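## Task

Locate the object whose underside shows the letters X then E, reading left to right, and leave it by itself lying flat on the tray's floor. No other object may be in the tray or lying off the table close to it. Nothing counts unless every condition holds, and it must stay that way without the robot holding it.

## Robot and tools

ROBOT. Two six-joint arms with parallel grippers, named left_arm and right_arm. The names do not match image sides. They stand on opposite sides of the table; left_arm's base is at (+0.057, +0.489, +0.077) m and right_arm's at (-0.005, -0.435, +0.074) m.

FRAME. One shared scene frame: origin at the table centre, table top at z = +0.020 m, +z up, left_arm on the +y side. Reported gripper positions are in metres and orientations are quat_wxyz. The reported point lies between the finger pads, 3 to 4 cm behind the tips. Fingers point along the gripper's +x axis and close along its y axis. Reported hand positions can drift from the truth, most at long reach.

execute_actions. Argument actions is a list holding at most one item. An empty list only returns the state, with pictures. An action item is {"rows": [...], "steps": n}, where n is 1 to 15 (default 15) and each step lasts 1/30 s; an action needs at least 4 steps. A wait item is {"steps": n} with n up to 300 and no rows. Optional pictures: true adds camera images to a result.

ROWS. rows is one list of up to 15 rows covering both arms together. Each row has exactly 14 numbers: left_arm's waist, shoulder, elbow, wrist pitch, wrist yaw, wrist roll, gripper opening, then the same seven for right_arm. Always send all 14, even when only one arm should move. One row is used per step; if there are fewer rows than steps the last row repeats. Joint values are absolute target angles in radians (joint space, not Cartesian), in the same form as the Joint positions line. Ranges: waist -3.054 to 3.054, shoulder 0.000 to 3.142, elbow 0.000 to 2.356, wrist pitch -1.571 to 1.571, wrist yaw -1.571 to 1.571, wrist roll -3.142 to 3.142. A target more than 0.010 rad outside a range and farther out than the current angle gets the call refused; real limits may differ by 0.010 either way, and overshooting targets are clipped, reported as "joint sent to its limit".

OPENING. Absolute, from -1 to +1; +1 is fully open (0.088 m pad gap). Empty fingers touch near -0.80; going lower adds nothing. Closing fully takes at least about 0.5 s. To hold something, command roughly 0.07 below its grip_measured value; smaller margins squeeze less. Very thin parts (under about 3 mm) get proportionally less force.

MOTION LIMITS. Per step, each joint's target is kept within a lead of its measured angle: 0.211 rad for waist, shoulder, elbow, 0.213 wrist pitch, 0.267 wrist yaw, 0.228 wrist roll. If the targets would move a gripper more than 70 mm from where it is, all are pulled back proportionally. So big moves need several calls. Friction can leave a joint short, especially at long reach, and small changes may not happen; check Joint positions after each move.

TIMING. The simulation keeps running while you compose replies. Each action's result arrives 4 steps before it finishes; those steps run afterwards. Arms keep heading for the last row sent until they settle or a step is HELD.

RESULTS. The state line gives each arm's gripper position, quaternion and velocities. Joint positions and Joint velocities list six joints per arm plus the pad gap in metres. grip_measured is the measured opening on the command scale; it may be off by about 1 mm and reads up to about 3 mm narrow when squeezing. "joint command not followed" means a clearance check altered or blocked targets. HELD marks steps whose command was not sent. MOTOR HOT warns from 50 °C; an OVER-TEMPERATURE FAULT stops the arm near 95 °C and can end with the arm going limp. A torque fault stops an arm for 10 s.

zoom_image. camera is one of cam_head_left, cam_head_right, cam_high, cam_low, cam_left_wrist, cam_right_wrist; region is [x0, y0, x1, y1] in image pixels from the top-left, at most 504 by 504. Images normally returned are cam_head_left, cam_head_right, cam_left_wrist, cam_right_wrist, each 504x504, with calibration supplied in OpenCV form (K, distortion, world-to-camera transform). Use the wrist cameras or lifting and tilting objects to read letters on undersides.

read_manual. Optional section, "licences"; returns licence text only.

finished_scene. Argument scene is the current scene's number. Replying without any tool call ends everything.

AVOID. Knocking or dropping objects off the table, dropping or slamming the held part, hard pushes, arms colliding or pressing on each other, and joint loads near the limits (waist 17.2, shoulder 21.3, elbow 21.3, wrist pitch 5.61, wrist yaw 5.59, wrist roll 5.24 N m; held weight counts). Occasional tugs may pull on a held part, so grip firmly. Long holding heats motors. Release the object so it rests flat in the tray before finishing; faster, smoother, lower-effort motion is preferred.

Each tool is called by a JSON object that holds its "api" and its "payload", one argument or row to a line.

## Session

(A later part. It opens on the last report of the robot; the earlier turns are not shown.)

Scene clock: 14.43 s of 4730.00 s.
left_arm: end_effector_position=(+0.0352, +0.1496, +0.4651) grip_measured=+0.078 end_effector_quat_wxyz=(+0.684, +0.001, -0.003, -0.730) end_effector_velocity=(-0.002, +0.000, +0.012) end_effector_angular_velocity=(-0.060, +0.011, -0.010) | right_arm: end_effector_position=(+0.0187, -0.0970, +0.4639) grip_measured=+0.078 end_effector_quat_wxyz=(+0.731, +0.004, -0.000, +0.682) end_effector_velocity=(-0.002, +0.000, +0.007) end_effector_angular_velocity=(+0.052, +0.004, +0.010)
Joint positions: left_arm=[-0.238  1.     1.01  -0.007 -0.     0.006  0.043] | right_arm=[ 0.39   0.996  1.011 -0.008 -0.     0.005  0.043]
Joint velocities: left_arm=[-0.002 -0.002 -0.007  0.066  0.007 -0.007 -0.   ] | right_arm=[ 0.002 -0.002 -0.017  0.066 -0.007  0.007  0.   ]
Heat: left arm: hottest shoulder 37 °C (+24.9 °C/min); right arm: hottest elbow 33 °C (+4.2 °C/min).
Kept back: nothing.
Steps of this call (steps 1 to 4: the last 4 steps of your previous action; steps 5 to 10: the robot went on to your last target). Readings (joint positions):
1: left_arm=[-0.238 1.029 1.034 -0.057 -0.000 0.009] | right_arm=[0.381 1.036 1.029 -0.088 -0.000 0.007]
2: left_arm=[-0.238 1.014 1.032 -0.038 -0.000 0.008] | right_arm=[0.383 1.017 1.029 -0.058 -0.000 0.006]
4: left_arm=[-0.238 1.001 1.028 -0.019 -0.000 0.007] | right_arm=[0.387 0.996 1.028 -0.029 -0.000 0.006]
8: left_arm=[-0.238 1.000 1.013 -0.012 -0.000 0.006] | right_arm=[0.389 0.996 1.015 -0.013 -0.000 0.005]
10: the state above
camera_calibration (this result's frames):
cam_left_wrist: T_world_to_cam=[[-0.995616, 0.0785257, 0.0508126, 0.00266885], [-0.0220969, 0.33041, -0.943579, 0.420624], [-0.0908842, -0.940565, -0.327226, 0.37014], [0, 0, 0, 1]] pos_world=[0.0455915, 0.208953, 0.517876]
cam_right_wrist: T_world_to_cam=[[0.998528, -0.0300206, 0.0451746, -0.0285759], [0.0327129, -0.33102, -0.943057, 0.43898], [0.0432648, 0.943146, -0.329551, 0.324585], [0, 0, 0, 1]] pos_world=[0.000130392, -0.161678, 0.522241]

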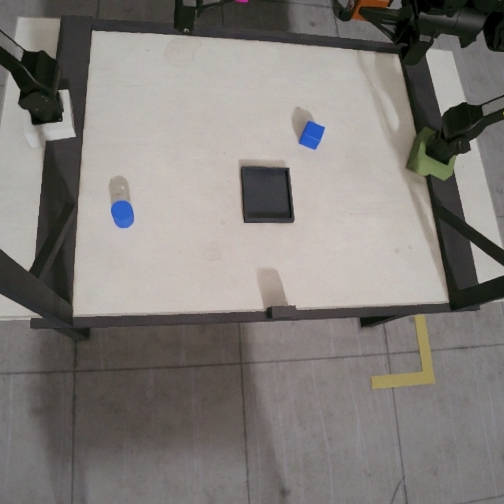

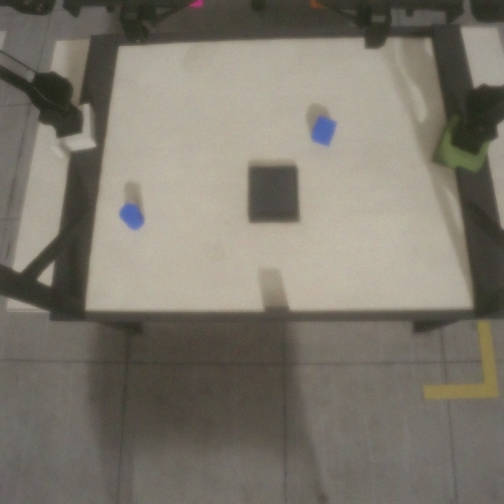

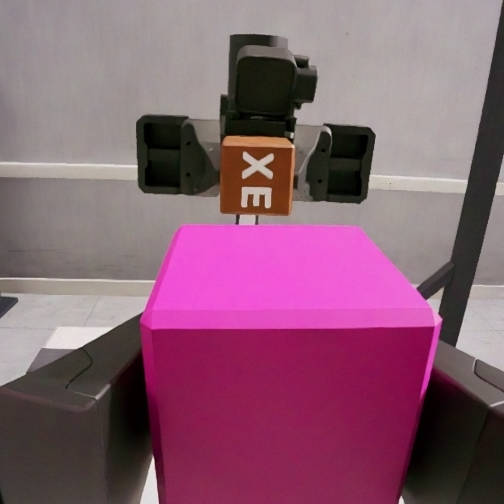

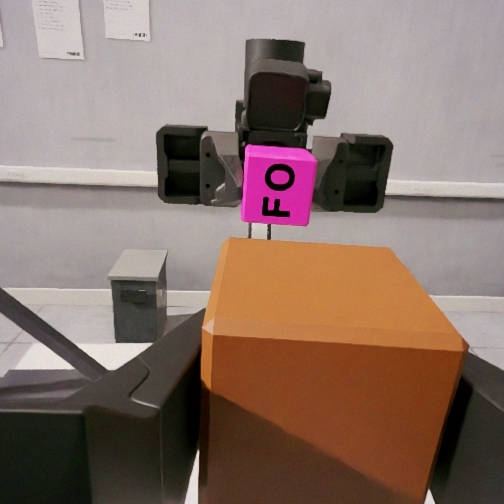

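{"api": "execute_actions", "payload": {
  "actions": [
    {"rows": [[-0.20,1.0,1.012,-0.05,0,0,0,0.39,1.03,1.03,-0.08,0,0.02,0],[-0.16,1.0,1.012,-0.10,0,0,0,0.39,1.06,1.05,-0.16,0,0.04,0],[-0.12,1.01,1.012,-0.15,0,0,0,0.39,1.09,1.07,-0.24,0,0.06,0],[-0.08,1.04,1.012,-0.20,0,0,0,0.39,1.12,1.09,-0.32,0,0.08,0],[-0.04,1.07,1.012,-0.25,0,0,0,0.42,1.15,1.11,-0.40,0,0.10,0],[0.0,1.10,1.012,-0.30,0,0,0,0.45,1.18,1.13,-0.48,0,0.12,0],[0.04,1.14,1.012,-0.35,0,0,0,0.48,1.21,1.15,-0.56,0,0.14,0],[0.08,1.18,1.012,-0.40,0,0,0,0.51,1.24,1.17,-0.64,0,0.16,0],[0.12,1.22,1.012,-0.45,0,0,0,0.54,1.30,1.225,-0.72,0,0.18,0],[0.16,1.26,1.012,-0.50,0,0,0,0.57,1.36,1.28,-0.80,0,0.20,0],[0.205,1.30,1.012,-0.55,0,0,0,0.60,1.42,1.335,-0.83,0,0.22,0],[0.205,1.34,1.012,-0.60,0,0,0,0.63,1.48,1.39,-0.86,0,0.247,0],[0.205,1.38,1.012,-0.65,0,0,0,0.66,1.54,1.445,-0.89,0,0.247,0],[0.205,1.42,1.012,-0.70,0,0,0,0.69,1.60,1.50,-0.92,0,0.247,0],[0.205,1.46,1.012,-0.75,0,0,0,0.709,1.66,1.555,-0.95,0,0.247,0]], "steps": 15}
  ]
}}

{"api": "execute_actions", "payload": {
  "actions": [
    {"rows": [[0.205,1.50,1.013,-0.78,0,0,0,0.709,1.713,1.591,-0.973,0,0.247,0],[0.205,1.54,1.014,-0.81,0,0,0,0.709,1.766,1.627,-0.997,0,0.247,0],[0.205,1.58,1.015,-0.84,0,0,0,0.709,1.819,1.663,-1.02,0,0.247,0],[0.205,1.62,1.015,-0.87,0,0,0,0.709,1.872,1.699,-1.044,0,0.247,0],[0.205,1.655,1.015,-0.89,0,0,0,0.709,1.925,1.735,-1.067,0,0.247,0],[0.205,1.683,1.015,-0.903,0,0,0,0.709,1.978,1.771,-1.09,0,0.247,0],[0.205,1.70,1.0,-0.875,0,0,0,0.709,2.031,1.807,-1.114,0,0.247,0],[0.205,1.717,0.983,-0.845,0,0,0,0.709,2.084,1.843,-1.137,0,0.247,0],[0.205,1.734,0.966,-0.815,0,0,0,0.709,2.137,1.879,-1.161,0,0.247,0],[0.205,1.75,0.95,-0.785,0,0,0,0.709,2.19,1.915,-1.184,0,0.247,0],[0.205,1.765,0.934,-0.755,0,0,0,0.709,2.235,1.95,-1.207,0,0.247,0],[0.205,1.78,0.92,-0.728,0,0,0,0.709,2.275,1.978,-1.225,0,0.247,0],[0.205,1.79,0.908,-0.705,0,0,0,0.709,2.305,2.0,-1.24,0,0.247,0],[0.205,1.798,0.90,-0.688,0,0,0,0.709,2.325,2.014,-1.249,0,0.247,0],[0.205,1.804,0.893,-0.676,0,0,0,0.709,2.338,2.022,-1.254,0,0.247,0]], "steps": 15}
  ]
}}

{"api": "execute_actions", "payload": {
  "actions": [
    {"steps": 12}
  ],
  "pictures": true
}}

Scene clock: 17.73 s of 4730.00 s.
left_arm: end_effector_position=(+0.1431, +0.1440, +0.3270) grip_measured=+0.078 end_effector_quat_wxyz=(+0.756, +0.171, +0.216, -0.593) end_effector_velocity=(+0.344, +0.083, -0.548) end_effector_angular_velocity=(+2.105, +0.550, +1.004) | right_arm: end_effector_position=(-0.0279, -0.0686, +0.3396) grip_measured=+0.078 end_effector_quat_wxyz=(+0.665, -0.181, +0.278, +0.669) end_effector_velocity=(-0.320, +0.116, -0.258) end_effector_angular_velocity=(-1.897, +0.332, +0.508)
Joint positions: left_arm=[ 0.072  1.178  1.012 -0.393  0.002  0.006  0.043] | right_arm=[ 0.523  1.286  1.214 -0.587  0.001  0.166  0.043]
Joint velocities: left_arm=[ 0.999  0.969  0.002 -1.209  0.007 -0.022 -0.   ] | right_arm=[ 0.847  1.492  1.311 -1.692 -0.007  0.564 -0.   ]
Heat: left arm: hottest shoulder 37 °C (+20.3 °C/min); right arm: hottest elbow 34 °C (+6.8 °C/min).
Steps of this call (steps 1 to 30: the robot went on to your last target; steps 31 to 88: nothing new was sent; steps 89 to 99: the first 11 steps of this action). Readings (joint positions):
89: left_arm=[-0.234 1.000 1.010 -0.009 0.002 0.006] | right_arm=[0.390 0.999 1.013 -0.015 -0.000 0.005]
90: left_arm=[-0.221 1.000 1.010 -0.030 0.004 0.006] | right_arm=[0.390 1.007 1.023 -0.052 -0.000 0.011]
92: left_arm=[-0.168 1.004 1.010 -0.100 0.004 0.006] | right_arm=[0.390 1.041 1.055 -0.160 -0.000 0.037]
96: left_arm=[-0.026 1.082 1.012 -0.267 0.002 0.006] | right_arm=[0.442 1.157 1.118 -0.400 0.001 0.108]
99: the state above

Scene clock: 18.23 s of 4730.00 s.
left_arm: end_effector_position=(+0.1619, +0.2232, +0.1042) grip_measured=+0.078 end_effector_quat_wxyz=(+0.593, +0.393, +0.574, -0.406) end_effector_velocity=(-0.010, +0.034, -0.222) end_effector_angular_velocity=(+0.291, +0.107, +0.015) | right_arm: end_effector_position=(-0.1133, -0.0031, +0.1952) grip_measured=+0.078 end_effector_quat_wxyz=(+0.532, -0.439, +0.460, +0.558) end_effector_velocity=(-0.021, +0.100, -0.373) end_effector_angular_velocity=(-1.133, -0.290, -0.016)
Joint positions: left_arm=[ 0.201  1.709  0.976 -0.806 -0.001  0.005  0.043] | right_arm=[ 0.706  2.087  1.855 -1.141  0.     0.241  0.043]
Joint velocities: left_arm=[ 0.007  0.535 -0.369  0.593 -0.007 -0.007 -0.   ] | right_arm=[-0.007  1.531  1.043 -0.681  0.007  0.007 -0.   ]
Heat: left arm: hottest shoulder 37 °C (+19.7 °C/min); right arm: hottest elbow 34 °C (+6.6 °C/min).
Steps of this call (steps 1 to 4: the last 4 steps of your previous action; steps 5 to 15: the first 11 steps of this action). Readings (joint positions):
5: left_arm=[0.180 1.371 1.012 -0.641 -0.001 0.006] | right_arm=[0.661 1.555 1.467 -0.858 0.001 0.228]
6: left_arm=[0.188 1.418 1.012 -0.690 -0.001 0.006] | right_arm=[0.680 1.609 1.514 -0.895 0.000 0.232]
8: left_arm=[0.197 1.510 1.012 -0.772 -0.001 0.005] | right_arm=[0.700 1.715 1.598 -0.961 0.000 0.236]
12: left_arm=[0.201 1.648 1.005 -0.849 -0.001 0.005] | right_arm=[0.706 1.929 1.747 -1.069 0.000 0.240]
15: the state above

Scene clock: 18.63 s of 4730.00 s.
left_arm: end_effector_position=(+0.1596, +0.2295, +0.0667) grip_measured=+0.078 end_effector_quat_wxyz=(+0.584, +0.400, +0.583, -0.399) end_effector_velocity=(-0.001, -0.001, +0.000) end_effector_angular_velocity=(-0.004, -0.010, -0.000) | right_arm: end_effector_position=(-0.1155, +0.0058, +0.1356) grip_measured=+0.078 end_effector_quat_wxyz=(+0.502, -0.497, +0.496, +0.505) end_effector_velocity=(-0.010, +0.029, +0.037) end_effector_angular_velocity=(+0.125, +0.054, +0.005)
Joint positions: left_arm=[ 0.202  1.793  0.903 -0.681 -0.001  0.005  0.043] | right_arm=[ 0.706  2.319  2.011 -1.248  0.     0.242  0.043]
Joint velocities: left_arm=[-0.007 -0.002 -0.002  0.007 -0.007 -0.007 -0.   ] | right_arm=[-0.002 -0.007  0.134 -0.007 -0.022 -0.007 -0.   ]
Heat: left arm: hottest shoulder 37 °C (+19.3 °C/min); right arm: hottest elbow 34 °C (+6.4 °C/min).
Kept back: nothing.
Steps of this call (steps 1 to 4: the last 4 steps of your previous action; steps 5 to 12: the robot went on to your last target). Readings (joint positions):
1: left_arm=[0.202 1.726 0.964 -0.784 -0.001 0.005] | right_arm=[0.706 2.136 1.888 -1.164 0.000 0.241]
2: left_arm=[0.202 1.742 0.951 -0.762 -0.001 0.005] | right_arm=[0.706 2.181 1.918 -1.184 0.000 0.241]
4: left_arm=[0.202 1.769 0.927 -0.725 -0.001 0.005] | right_arm=[0.706 2.254 1.961 -1.215 0.000 0.241]
8: left_arm=[0.202 1.792 0.904 -0.692 -0.001 0.005] | right_arm=[0.706 2.316 1.992 -1.243 0.000 0.242]
12: the state above
camera_calibration (this result's frames):
cam_left_wrist: T_world_to_cam=[[-0.910251, -0.413852, 0.0130495, 0.242378], [-0.386695, 0.860941, 0.330526, -0.127443], [-0.148024, 0.295815, -0.943707, 0.0926824], [0, 0, 0, 1]] pos_world=[0.185062, 0.182612, 0.126425]
cam_right_wrist: T_world_to_cam=[[0.99759, 0.0548296, -0.0425295, 0.134679], [0.0655959, -0.945051, 0.320273, 0.00385276], [-0.0226321, -0.322291, -0.94637, 0.208563], [0, 0, 0, 1]] pos_world=[-0.129887, 0.0634746, 0.201871]

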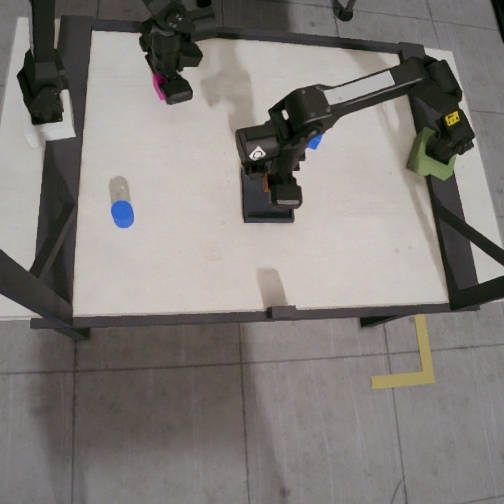

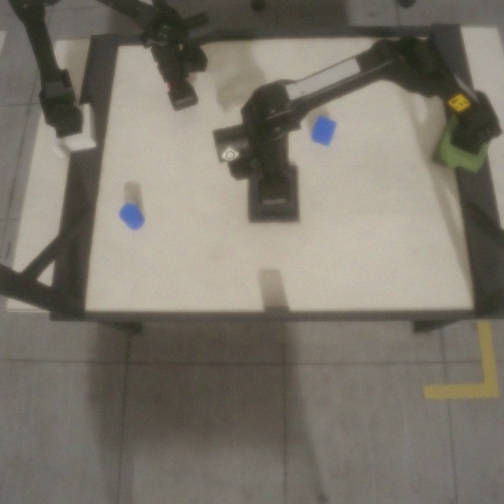

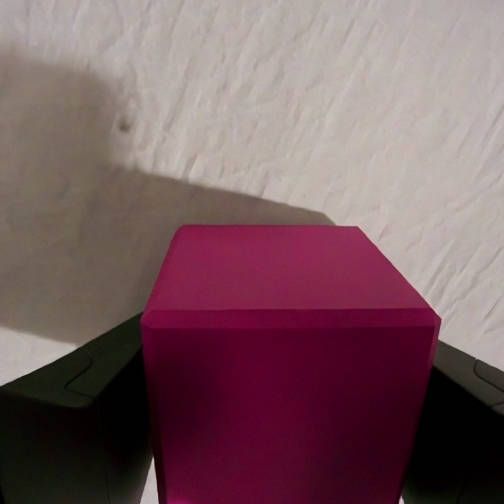

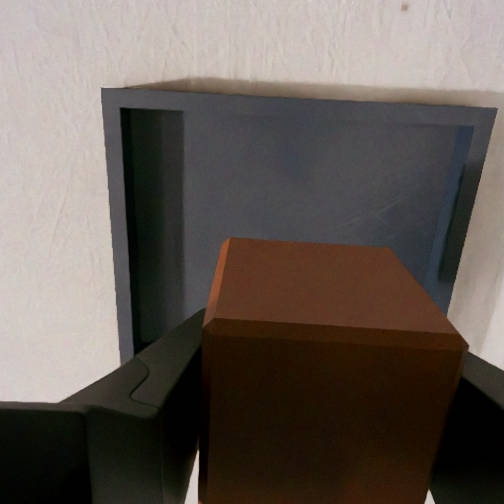

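{"api": "execute_actions", "payload": {
  "actions": [
    {"rows": [[0.202,1.793,0.903,-0.681,0,0.005,0.2,0.712,2.33,1.995,-1.23,0,0.247,0],[0.202,1.793,0.903,-0.681,0,0.005,0.35,0.714,2.34,1.98,-1.21,0,0.248,0],[0.202,1.793,0.903,-0.681,0,0.005,0.5,0.716,2.35,1.965,-1.19,0,0.25,0],[0.202,1.793,0.903,-0.681,0,0.005,0.6,0.716,2.36,1.95,-1.17,0,0.25,0],[0.202,1.793,0.903,-0.681,0,0.005,0.6,0.716,2.368,1.938,-1.15,0,0.25,0],[0.202,1.793,0.903,-0.681,0,0.005,0.6,0.716,2.376,1.926,-1.13,0,0.25,0],[0.202,1.77,0.91,-0.71,0,0.005,0.6,0.716,2.383,1.915,-1.112,0,0.25,0],[0.202,1.745,0.92,-0.745,0,0.005,0.6,0.716,2.389,1.905,-1.097,0,0.25,0],[0.202,1.72,0.93,-0.78,0,0.005,0.6,0.716,2.394,1.898,-1.085,0,0.25,0],[0.202,1.69,0.94,-0.82,0,0.005,0.6,0.716,2.398,1.893,-1.077,0,0.25,0],[0.202,1.66,0.955,-0.865,0,0.005,0.6,0.716,2.40,1.89,-1.071,0,0.25,0],[0.202,1.63,0.97,-0.91,0,0.005,0.6,0.716,2.40,1.89,-1.071,0,0.25,0],[0.202,1.60,0.98,-0.95,0,0.005,0.6,0.716,2.40,1.89,-1.071,0,0.25,0],[0.202,1.57,0.99,-0.99,0,0.005,0.6,0.716,2.40,1.89,-1.071,0,0.25,0],[0.202,1.55,1.0,-1.02,0,0.005,0.6,0.716,2.40,1.89,-1.071,0,0.25,0]], "steps": 15}
  ]
}}

{"api": "execute_actions", "payload": {
  "actions": [
    {"steps": 9}
  ],
  "pictures": true
}}

Scene clock: 20.27 s of 4730.00 s.
left_arm: end_effector_position=(+0.1553, +0.2405, +0.0837) grip_measured=+0.573 end_effector_quat_wxyz=(+0.574, +0.407, +0.593, -0.392) end_effector_velocity=(-0.020, +0.057, +0.226) end_effector_angular_velocity=(+0.046, +0.010, -0.005) | right_arm: end_effector_position=(-0.1199, +0.0096, +0.0907) grip_measured=+0.078 end_effector_quat_wxyz=(+0.501, -0.497, +0.495, +0.507) end_effector_velocity=(+0.005, -0.028, -0.166) end_effector_angular_velocity=(-0.203, -0.045, +0.010)
Joint positions: left_arm=[ 0.202  1.738  0.916 -0.783 -0.001  0.005  0.067] | right_arm=[ 0.713  2.368  1.917 -1.102  0.     0.245  0.043]
Joint velocities: left_arm=[ 0.002 -0.686  0.242 -0.974 -0.007  0.007  0.012] | right_arm=[ 0.002  0.232 -0.261  0.286 -0.007 -0.007 -0.   ]
Heat: left arm: hottest shoulder 37 °C (+17.8 °C/min); right arm: hottest elbow 34 °C (+5.9 °C/min).
Steps of this call (steps 1 to 30: the robot went on to your last target; steps 31 to 38: nothing new was sent; steps 39 to 49: the first 11 steps of this action). Readings (joint positions):
39: left_arm=[0.202 1.794 0.902 -0.678 -0.001 0.005] | right_arm=[0.706 2.319 2.016 -1.250 0.000 0.242]
40: left_arm=[0.202 1.794 0.902 -0.678 -0.001 0.005] | right_arm=[0.706 2.319 2.011 -1.241 0.000 0.242]
42: left_arm=[0.202 1.794 0.902 -0.678 -0.001 0.005] | right_arm=[0.708 2.320 1.994 -1.210 0.000 0.243]
46: left_arm=[0.202 1.786 0.904 -0.699 -0.001 0.005] | right_arm=[0.712 2.342 1.948 -1.141 0.000 0.244]
49: the state above

Scene clock: 20.57 s of 4730.00 s.
left_arm: end_effector_position=(+0.1518, +0.2494, +0.1458) grip_measured=+0.595 end_effector_quat_wxyz=(+0.586, +0.398, +0.581, -0.401) end_effector_velocity=(-0.015, +0.040, +0.010) end_effector_angular_velocity=(+0.146, +0.050, -0.010) | right_arm: end_effector_position=(-0.1199, +0.0095, +0.0798) grip_measured=+0.078 end_effector_quat_wxyz=(+0.500, -0.498, +0.496, +0.506) end_effector_velocity=(+0.002, -0.008, -0.004) end_effector_angular_velocity=(-0.037, -0.002, -0.010)
Joint positions: left_arm=[ 0.202  1.558  0.995 -1.    -0.001  0.005  0.068] | right_arm=[ 0.713  2.384  1.9   -1.075  0.     0.245  0.043]
Joint velocities: left_arm=[-0.002 -0.046 -0.002 -0.198 -0.007  0.007  0.   ] | right_arm=[-0.002  0.002 -0.012 -0.022 -0.007  0.007 -0.   ]
Heat: left arm: hottest shoulder 37 °C (+17.5 °C/min); right arm: hottest elbow 34 °C (+5.8 °C/min).
Kept back: nothing.
Steps of this call (steps 1 to 4: the last 4 steps of your previous action; steps 5 to 9: the robot went on to your last target). Readings (joint positions):
1: left_arm=[0.202 1.712 0.926 -0.819 -0.001 0.005] | right_arm=[0.713 2.375 1.910 -1.094 0.000 0.245]
2: left_arm=[0.202 1.684 0.938 -0.854 -0.001 0.005] | right_arm=[0.713 2.380 1.905 -1.089 0.000 0.245]
4: left_arm=[0.202 1.624 0.965 -0.927 -0.001 0.005] | right_arm=[0.713 2.384 1.900 -1.083 0.000 0.245]
8: left_arm=[0.202 1.560 0.994 -0.993 -0.001 0.005] | right_arm=[0.713 2.384 1.900 -1.075 0.000 0.245]
9: the state above
camera_calibration (this result's frames):
cam_left_wrist: T_world_to_cam=[[-0.910289, -0.413753, 0.0134595, 0.242363], [-0.387655, 0.863376, 0.322963, -0.173133], [-0.145248, 0.288772, -0.946316, 0.162028], [0, 0, 0, 1]] pos_world=[0.177039, 0.202968, 0.205983]
cam_right_wrist: T_world_to_cam=[[0.997351, 0.0593017, -0.0421272, 0.13636], [0.0697495, -0.944026, 0.322412, 0.0258522], [-0.0206496, -0.324496, -0.945662, 0.157118], [0, 0, 0, 1]] pos_world=[-0.134557, 0.0673029, 0.14599]

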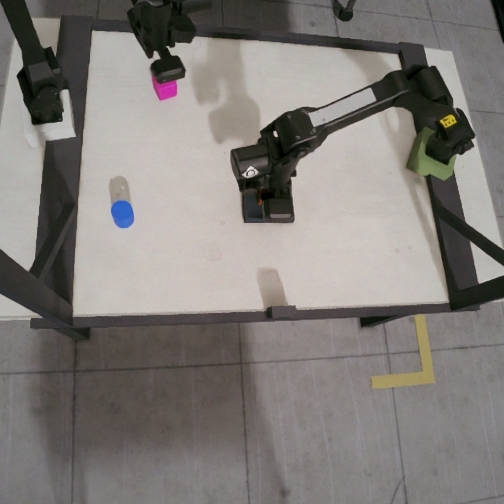

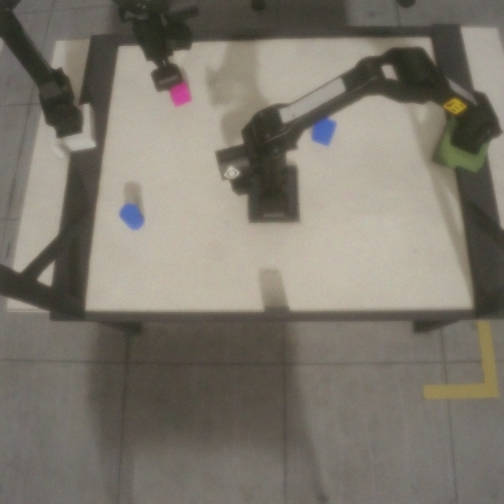

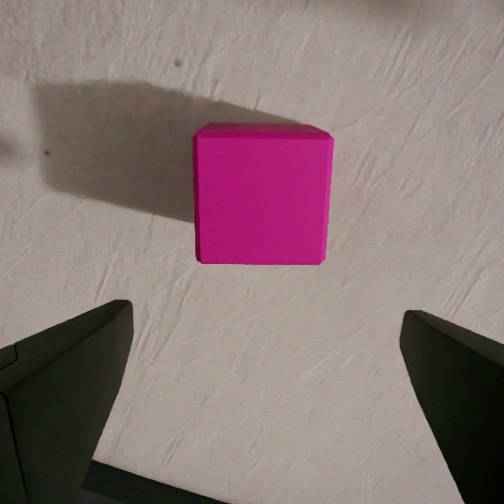

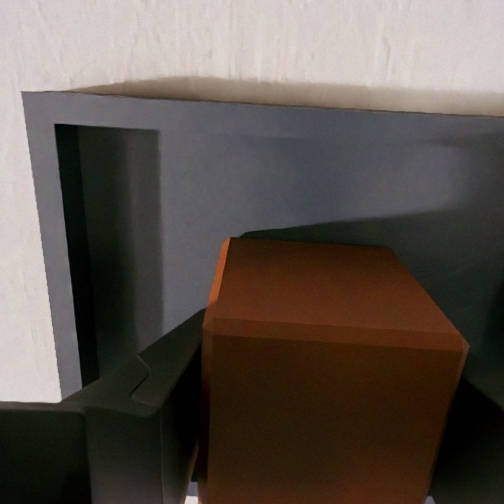

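{"api": "execute_actions", "payload": {
  "actions": [
    {"rows": [[0.202,1.55,1.0,-1.02,0,0.005,0.6,0.716,2.404,1.888,-1.072,0,0.25,0],[0.202,1.55,1.0,-1.02,0,0.005,0.6,0.716,2.408,1.886,-1.072,0,0.25,0],[0.202,1.55,1.0,-1.02,0,0.005,0.6,0.716,2.412,1.885,-1.072,0,0.25,0]], "steps": 12}
  ],
  "pictures": true
}}

Scene clock: 21.53 s of 4730.00 s.
left_arm: end_effector_position=(+0.1504, +0.2528, +0.1461) grip_measured=+0.596 end_effector_quat_wxyz=(+0.581, +0.401, +0.586, -0.398) end_effector_velocity=(-0.000, +0.002, +0.000) end_effector_angular_velocity=(+0.010, -0.004, +0.005) | right_arm: end_effector_position=(-0.1197, +0.0089, +0.0783) grip_measured=+0.078 end_effector_quat_wxyz=(+0.499, -0.500, +0.496, +0.505) end_effector_velocity=(+0.003, -0.003, -0.006) end_effector_angular_velocity=(-0.019, -0.013, +0.005)
Joint positions: left_arm=[ 0.202  1.557  0.995 -1.017 -0.001  0.005  0.068] | right_arm=[ 0.713  2.386  1.897 -1.073  0.     0.245  0.043]
Joint velocities: left_arm=[-0.002 -0.002 -0.002 -0.007 -0.007 -0.007 -0.   ] | right_arm=[-0.002  0.012 -0.002 -0.007  0.007 -0.007 -0.   ]
Heat: left arm: hottest shoulder 37 °C (+16.7 °C/min); right arm: hottest elbow 34 °C (+5.6 °C/min).
Steps of this call (steps 1 to 21: the robot went on to your last target; steps 22 to 29: the first 8 steps of this action). Readings (joint positions):
22: left_arm=[0.202 1.557 0.995 -1.017 -0.001 0.005] | right_arm=[0.713 2.384 1.898 -1.073 0.000 0.245]
23: left_arm=[0.202 1.557 0.995 -1.017 -0.001 0.005] | right_arm=[0.713 2.384 1.898 -1.073 0.000 0.245]
25: left_arm=[0.202 1.557 0.995 -1.017 -0.001 0.005] | right_arm=[0.713 2.384 1.898 -1.073 0.000 0.245]
29: the state above
camera_calibration (this result's frames):
cam_left_wrist: T_world_to_cam=[[-0.910213, -0.413948, 0.0126387, 0.242706], [-0.385713, 0.85845, 0.338068, -0.177978], [-0.150792, 0.302839, -0.941037, 0.157596], [0, 0, 0, 1]] pos_world=[0.17603, 0.205527, 0.205405]
cam_right_wrist: T_world_to_cam=[[0.997387, 0.0591628, -0.0414666, 0.136119], [0.0694709, -0.942949, 0.325608, 0.0254028], [-0.019837, -0.327638, -0.944595, 0.155536], [0, 0, 0, 1]] pos_world=[-0.134443, 0.0668597, 0.144291]

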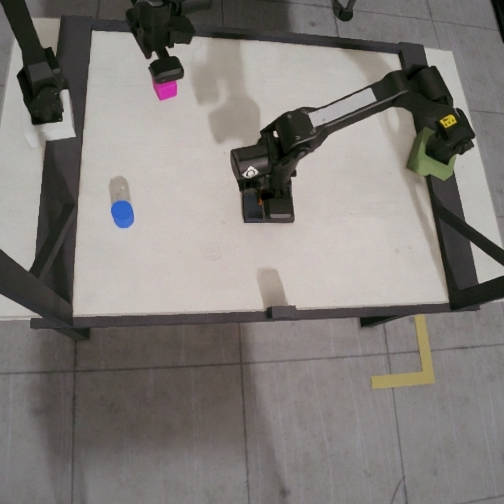

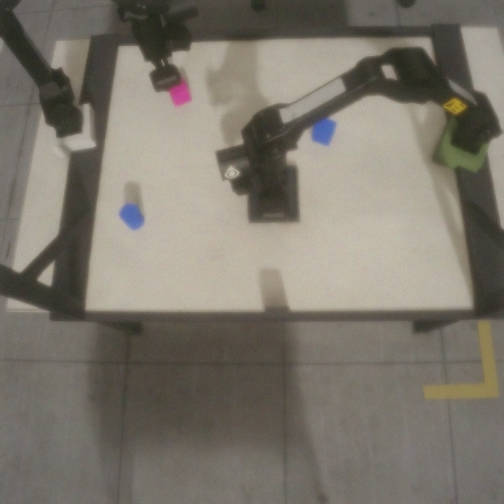

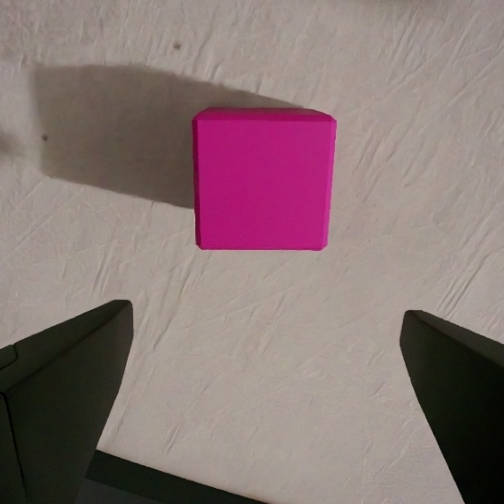

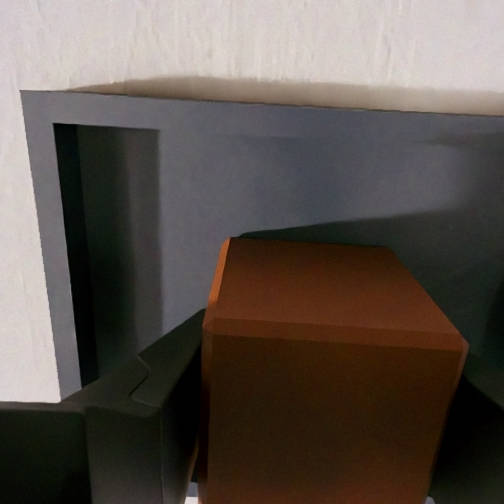

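{"api": "execute_actions", "payload": {
  "actions": [
    {"rows": [[0.202,1.55,1.0,-1.02,0,0.005,0.6,0.716,2.42,1.88,-1.072,0,0.25,0]], "steps": 10}
  ],
  "pictures": true
}}

Scene clock: 22.00 s of 4730.00 s.
left_arm: end_effector_position=(+0.1504, +0.2528, +0.1461) grip_measured=+0.596 end_effector_quat_wxyz=(+0.581, +0.401, +0.586, -0.398) end_effector_velocity=(+0.002, +0.002, +0.000) end_effector_angular_velocity=(+0.015, -0.018, -0.010) | right_arm: end_effector_position=(-0.1196, +0.0085, +0.0773) grip_measured=+0.078 end_effector_quat_wxyz=(+0.499, -0.500, +0.497, +0.504) end_effector_velocity=(+0.001, -0.005, +0.000) end_effector_angular_velocity=(-0.023, +0.002, +0.005)
Joint positions: left_arm=[ 0.202  1.557  0.995 -1.017 -0.001  0.005  0.068] | right_arm=[ 0.713  2.387  1.896 -1.073  0.     0.245  0.043]
Joint velocities: left_arm=[-0.002  0.002  0.002 -0.007 -0.022  0.007 -0.   ] | right_arm=[-0.002 -0.002 -0.002 -0.022 -0.007 -0.007 -0.   ]
Heat: left arm: hottest shoulder 37 °C (+16.4 °C/min); right arm: hottest shoulder 34 °C (+5.5 °C/min).
Steps of this call (steps 1 to 4: the last 4 steps of your previous action; steps 5 to 8: the robot went on to your last target; steps 9 to 14: the first 6 steps of this action). Readings (joint positions):
9: left_arm=[0.202 1.557 0.995 -1.017 -0.001 0.005] | right_arm=[0.713 2.387 1.896 -1.073 0.000 0.245]
10: left_arm=[0.202 1.557 0.995 -1.017 -0.001 0.005] | right_arm=[0.713 2.387 1.896 -1.073 0.000 0.245]
12: left_arm=[0.202 1.557 0.995 -1.017 -0.001 0.005] | right_arm=[0.713 2.387 1.896 -1.073 0.000 0.245]
14: the state above
camera_calibration (this result's frames):
cam_left_wrist: T_world_to_cam=[[-0.910213, -0.413948, 0.0126387, 0.242706], [-0.385713, 0.85845, 0.338068, -0.177978], [-0.150792, 0.302839, -0.941037, 0.157596], [0, 0, 0, 1]] pos_world=[0.17603, 0.205527, 0.205405]
cam_right_wrist: T_world_to_cam=[[0.997414, 0.0590562, -0.0409525, 0.135963], [0.0692523, -0.942104, 0.328091, 0.0251351], [-0.0192057, -0.330079, -0.943758, 0.154474], [0, 0, 0, 1]] pos_world=[-0.134386, 0.0666389, 0.143108]

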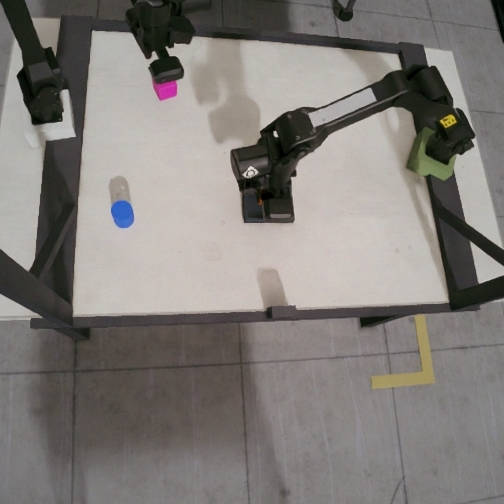

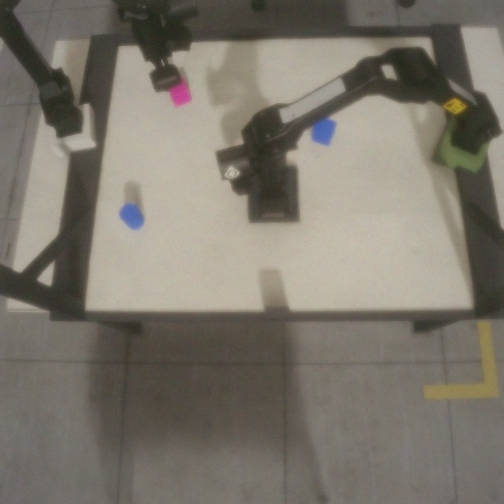

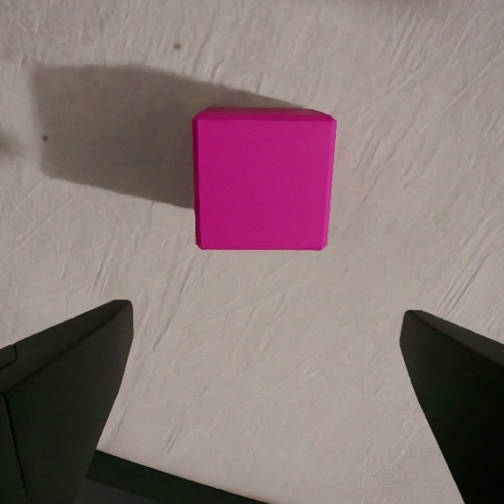

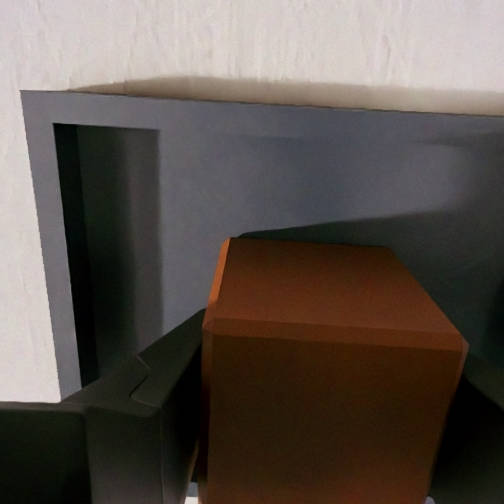

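{"api": "execute_actions", "payload": {
  "actions": [
    {"rows": [[0.202,1.55,1.0,-1.02,0,0.005,0.6,0.713,2.40,1.896,-1.073,0,0.245,0.1],[0.202,1.55,1.0,-1.02,0,0.005,0.6,0.713,2.39,1.896,-1.073,0,0.245,0.2],[0.202,1.55,1.0,-1.02,0,0.005,0.6,0.713,2.39,1.896,-1.073,0,0.245,0.3],[0.202,1.55,1.0,-1.02,0,0.005,0.6,0.713,2.39,1.896,-1.073,0,0.245,0.4],[0.202,1.55,1.0,-1.02,0,0.005,0.6,0.713,2.39,1.896,-1.073,0,0.245,0.5],[0.202,1.55,1.0,-1.02,0,0.005,0.6,0.713,2.39,1.896,-1.073,0,0.245,0.5],[0.202,1.55,1.0,-1.02,0,0.005,0.6,0.713,2.385,1.91,-1.09,0,0.245,0.5],[0.202,1.55,1.0,-1.02,0,0.005,0.6,0.713,2.375,1.93,-1.115,0,0.245,0.5],[0.202,1.55,1.0,-1.02,0,0.005,0.6,0.713,2.365,1.95,-1.145,0,0.245,0.5],[0.202,1.55,1.0,-1.02,0,0.005,0.6,0.713,2.352,1.97,-1.175,0,0.245,0.5],[0.202,1.55,1.0,-1.02,0,0.005,0.6,0.713,2.34,1.99,-1.205,0,0.245,0.5],[0.202,1.55,1.0,-1.02,0,0.005,0.6,0.713,2.325,2.01,-1.235,0,0.245,0.5],[0.202,1.55,1.0,-1.02,0,0.005,0.6,0.713,2.31,2.025,-1.26,0,0.245,0.5],[0.202,1.55,1.0,-1.02,0,0.005,0.6,0.713,2.295,2.035,-1.285,0,0.245,0.5],[0.202,1.55,1.0,-1.02,0,0.005,0.6,0.713,2.28,2.045,-1.31,0,0.245,0.5]], "steps": 15}
  ]
}}

{"api": "execute_actions", "payload": {
  "actions": [
    {"rows": [[0.202,1.55,1.0,-1.02,0,0.005,0.6,0.713,2.22,2.03,-1.33,0,0.245,0.5],[0.202,1.55,1.0,-1.02,0,0.005,0.6,0.70,2.15,2.0,-1.35,0,0.245,0.5],[0.202,1.55,1.0,-1.02,0,0.005,0.6,0.68,2.08,1.96,-1.36,0,0.245,0.5],[0.202,1.55,1.0,-1.02,0,0.005,0.6,0.66,2.01,1.91,-1.36,0,0.245,0.5],[0.202,1.55,1.0,-1.02,0,0.005,0.6,0.64,1.94,1.86,-1.36,0,0.245,0.5],[0.202,1.55,1.0,-1.02,0,0.005,0.6,0.62,1.87,1.80,-1.36,0,0.245,0.5],[0.202,1.55,1.0,-1.02,0,0.005,0.6,0.60,1.80,1.74,-1.36,0,0.245,0.5],[0.202,1.55,1.0,-1.02,0,0.005,0.6,0.58,1.74,1.68,-1.36,0,0.245,0.5],[0.202,1.55,1.0,-1.02,0,0.005,0.6,0.56,1.69,1.63,-1.36,0,0.245,0.5],[0.202,1.55,1.0,-1.02,0,0.005,0.6,0.55,1.65,1.59,-1.36,0,0.245,0.5]], "steps": 15}
  ],
  "pictures": true
}}

Scene clock: 23.07 s of 4730.00 s.
left_arm: end_effector_position=(+0.1504, +0.2528, +0.1461) grip_measured=+0.596 end_effector_quat_wxyz=(+0.581, +0.401, +0.586, -0.398) end_effector_velocity=(-0.000, +0.002, +0.001) end_effector_angular_velocity=(+0.005, -0.006, +0.019) | right_arm: end_effector_position=(-0.1187, +0.0051, +0.0891) grip_measured=+0.471 end_effector_quat_wxyz=(+0.494, -0.508, +0.501, +0.496) end_effector_velocity=(+0.005, -0.019, +0.153) end_effector_angular_velocity=(-0.131, -0.011, -0.000)
Joint positions: left_arm=[ 0.202  1.557  0.995 -1.017 -0.001  0.005  0.068] | right_arm=[ 0.713  2.384  1.938 -1.144  0.     0.245  0.062]
Joint velocities: left_arm=[-0.002 -0.007 -0.002 -0.007 -0.007 -0.022 -0.   ] | right_arm=[-0.007 -0.105  0.432 -0.667 -0.022 -0.007  0.014]
Heat: left arm: hottest shoulder 37 °C (+15.6 °C/min); right arm: hottest shoulder 34 °C (+5.2 °C/min).
Steps of this call (steps 1 to 4: the last 4 steps of your previous action; steps 5 to 15: the robot went on to your last target; steps 16 to 21: nothing new was sent; steps 22 to 32: the first 11 steps of this action). Readings (joint positions):
22: left_arm=[0.202 1.557 0.995 -1.017 -0.001 0.005] | right_arm=[0.713 2.387 1.896 -1.073 0.000 0.245]
23: left_arm=[0.202 1.557 0.995 -1.017 -0.001 0.005] | right_arm=[0.713 2.387 1.896 -1.073 0.000 0.245]
25: left_arm=[0.202 1.557 0.995 -1.017 -0.001 0.005] | right_arm=[0.713 2.387 1.896 -1.073 0.000 0.245]
29: left_arm=[0.202 1.557 0.995 -1.017 -0.001 0.005] | right_arm=[0.713 2.387 1.902 -1.084 0.000 0.245]
32: the state above

Scene clock: 23.57 s of 4730.00 s.
left_arm: end_effector_position=(+0.1504, +0.2528, +0.1461) grip_measured=+0.596 end_effector_quat_wxyz=(+0.581, +0.401, +0.586, -0.398) end_effector_velocity=(+0.001, +0.003, +0.000) end_effector_angular_velocity=(+0.010, -0.004, +0.010) | right_arm: end_effector_position=(-0.0437, -0.0871, +0.2572) grip_measured=+0.497 end_effector_quat_wxyz=(+0.556, -0.429, +0.506, +0.500) end_effector_velocity=(+0.216, -0.315, +0.205) end_effector_angular_velocity=(+0.341, +0.045, -0.507)
Joint positions: left_arm=[ 0.202  1.557  0.995 -1.017 -0.001  0.005  0.068] | right_arm=[ 0.571  1.777  1.688 -1.359  0.001  0.245  0.063]
Joint velocities: left_arm=[ 0.002 -0.002 -0.002 -0.007 -0.007 -0.007 -0.   ] | right_arm=[-0.515 -1.526 -1.072 -0.11  -0.007 -0.007  0.   ]
Heat: left arm: hottest shoulder 37 °C (+15.3 °C/min); right arm: hottest shoulder 34 °C (+5.1 °C/min).
Steps of this call (steps 1 to 4: the last 4 steps of your previous action; steps 5 to 15: the first 11 steps of this action). Readings (joint positions):
5: left_arm=[0.202 1.557 0.995 -1.017 -0.001 0.005] | right_arm=[0.713 2.319 2.008 -1.263 0.000 0.245]
6: left_arm=[0.202 1.557 0.995 -1.017 -0.001 0.005] | right_arm=[0.713 2.286 2.008 -1.285 0.000 0.245]
8: left_arm=[0.202 1.557 0.995 -1.017 -0.001 0.005] | right_arm=[0.706 2.199 1.981 -1.315 0.000 0.245]
12: left_arm=[0.202 1.557 0.995 -1.017 -0.001 0.005] | right_arm=[0.639 1.956 1.827 -1.343 0.000 0.245]
15: the state above
camera_calibration (this result's frames):
cam_left_wrist: T_world_to_cam=[[-0.910213, -0.413948, 0.0126387, 0.242706], [-0.385713, 0.85845, 0.338068, -0.177978], [-0.150792, 0.302839, -0.941037, 0.157596], [0, 0, 0, 1]] pos_world=[0.17603, 0.205527, 0.205405]
cam_right_wrist: T_world_to_cam=[[0.995089, -0.0766297, -0.0626616, 0.0669243], [-0.0612867, -0.974042, 0.217913, -0.109305], [-0.0777337, -0.213003, -0.973954, 0.309564], [0, 0, 0, 1]] pos_world=[-0.049231, -0.0354014, 0.329514]

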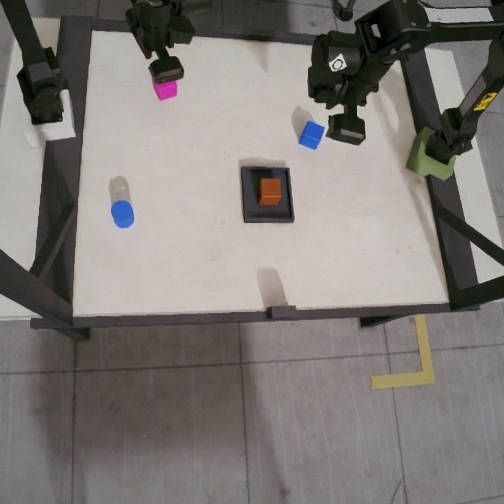

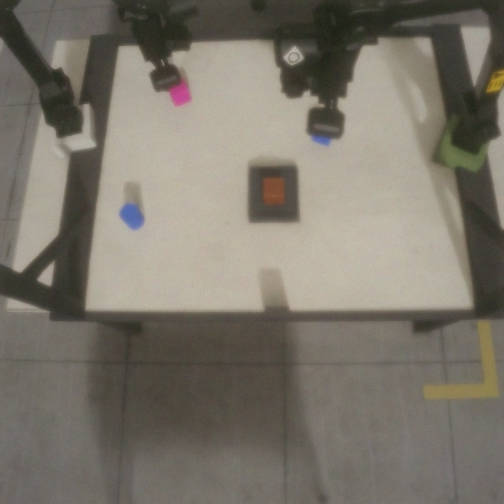

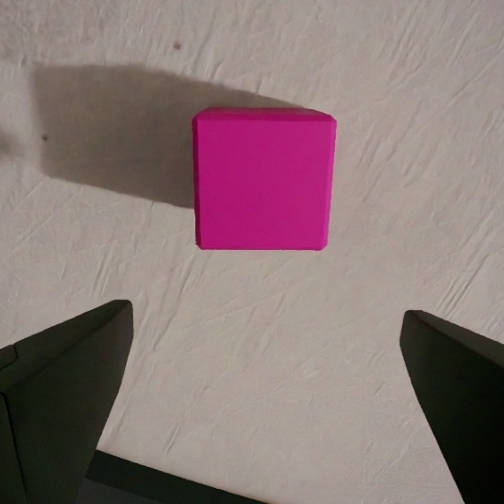

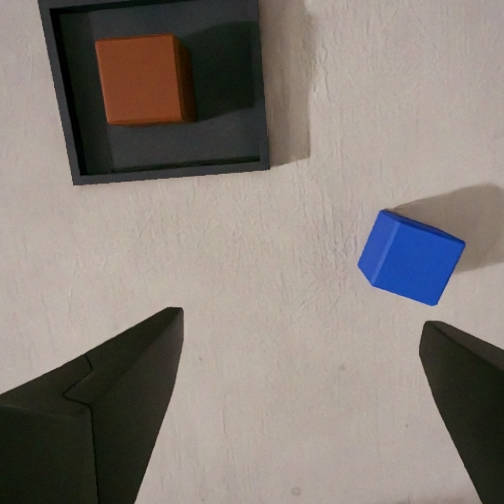

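{"api": "finished_scene", "payload": {
  "scene": 1
}}

The scene is finished: the task was done.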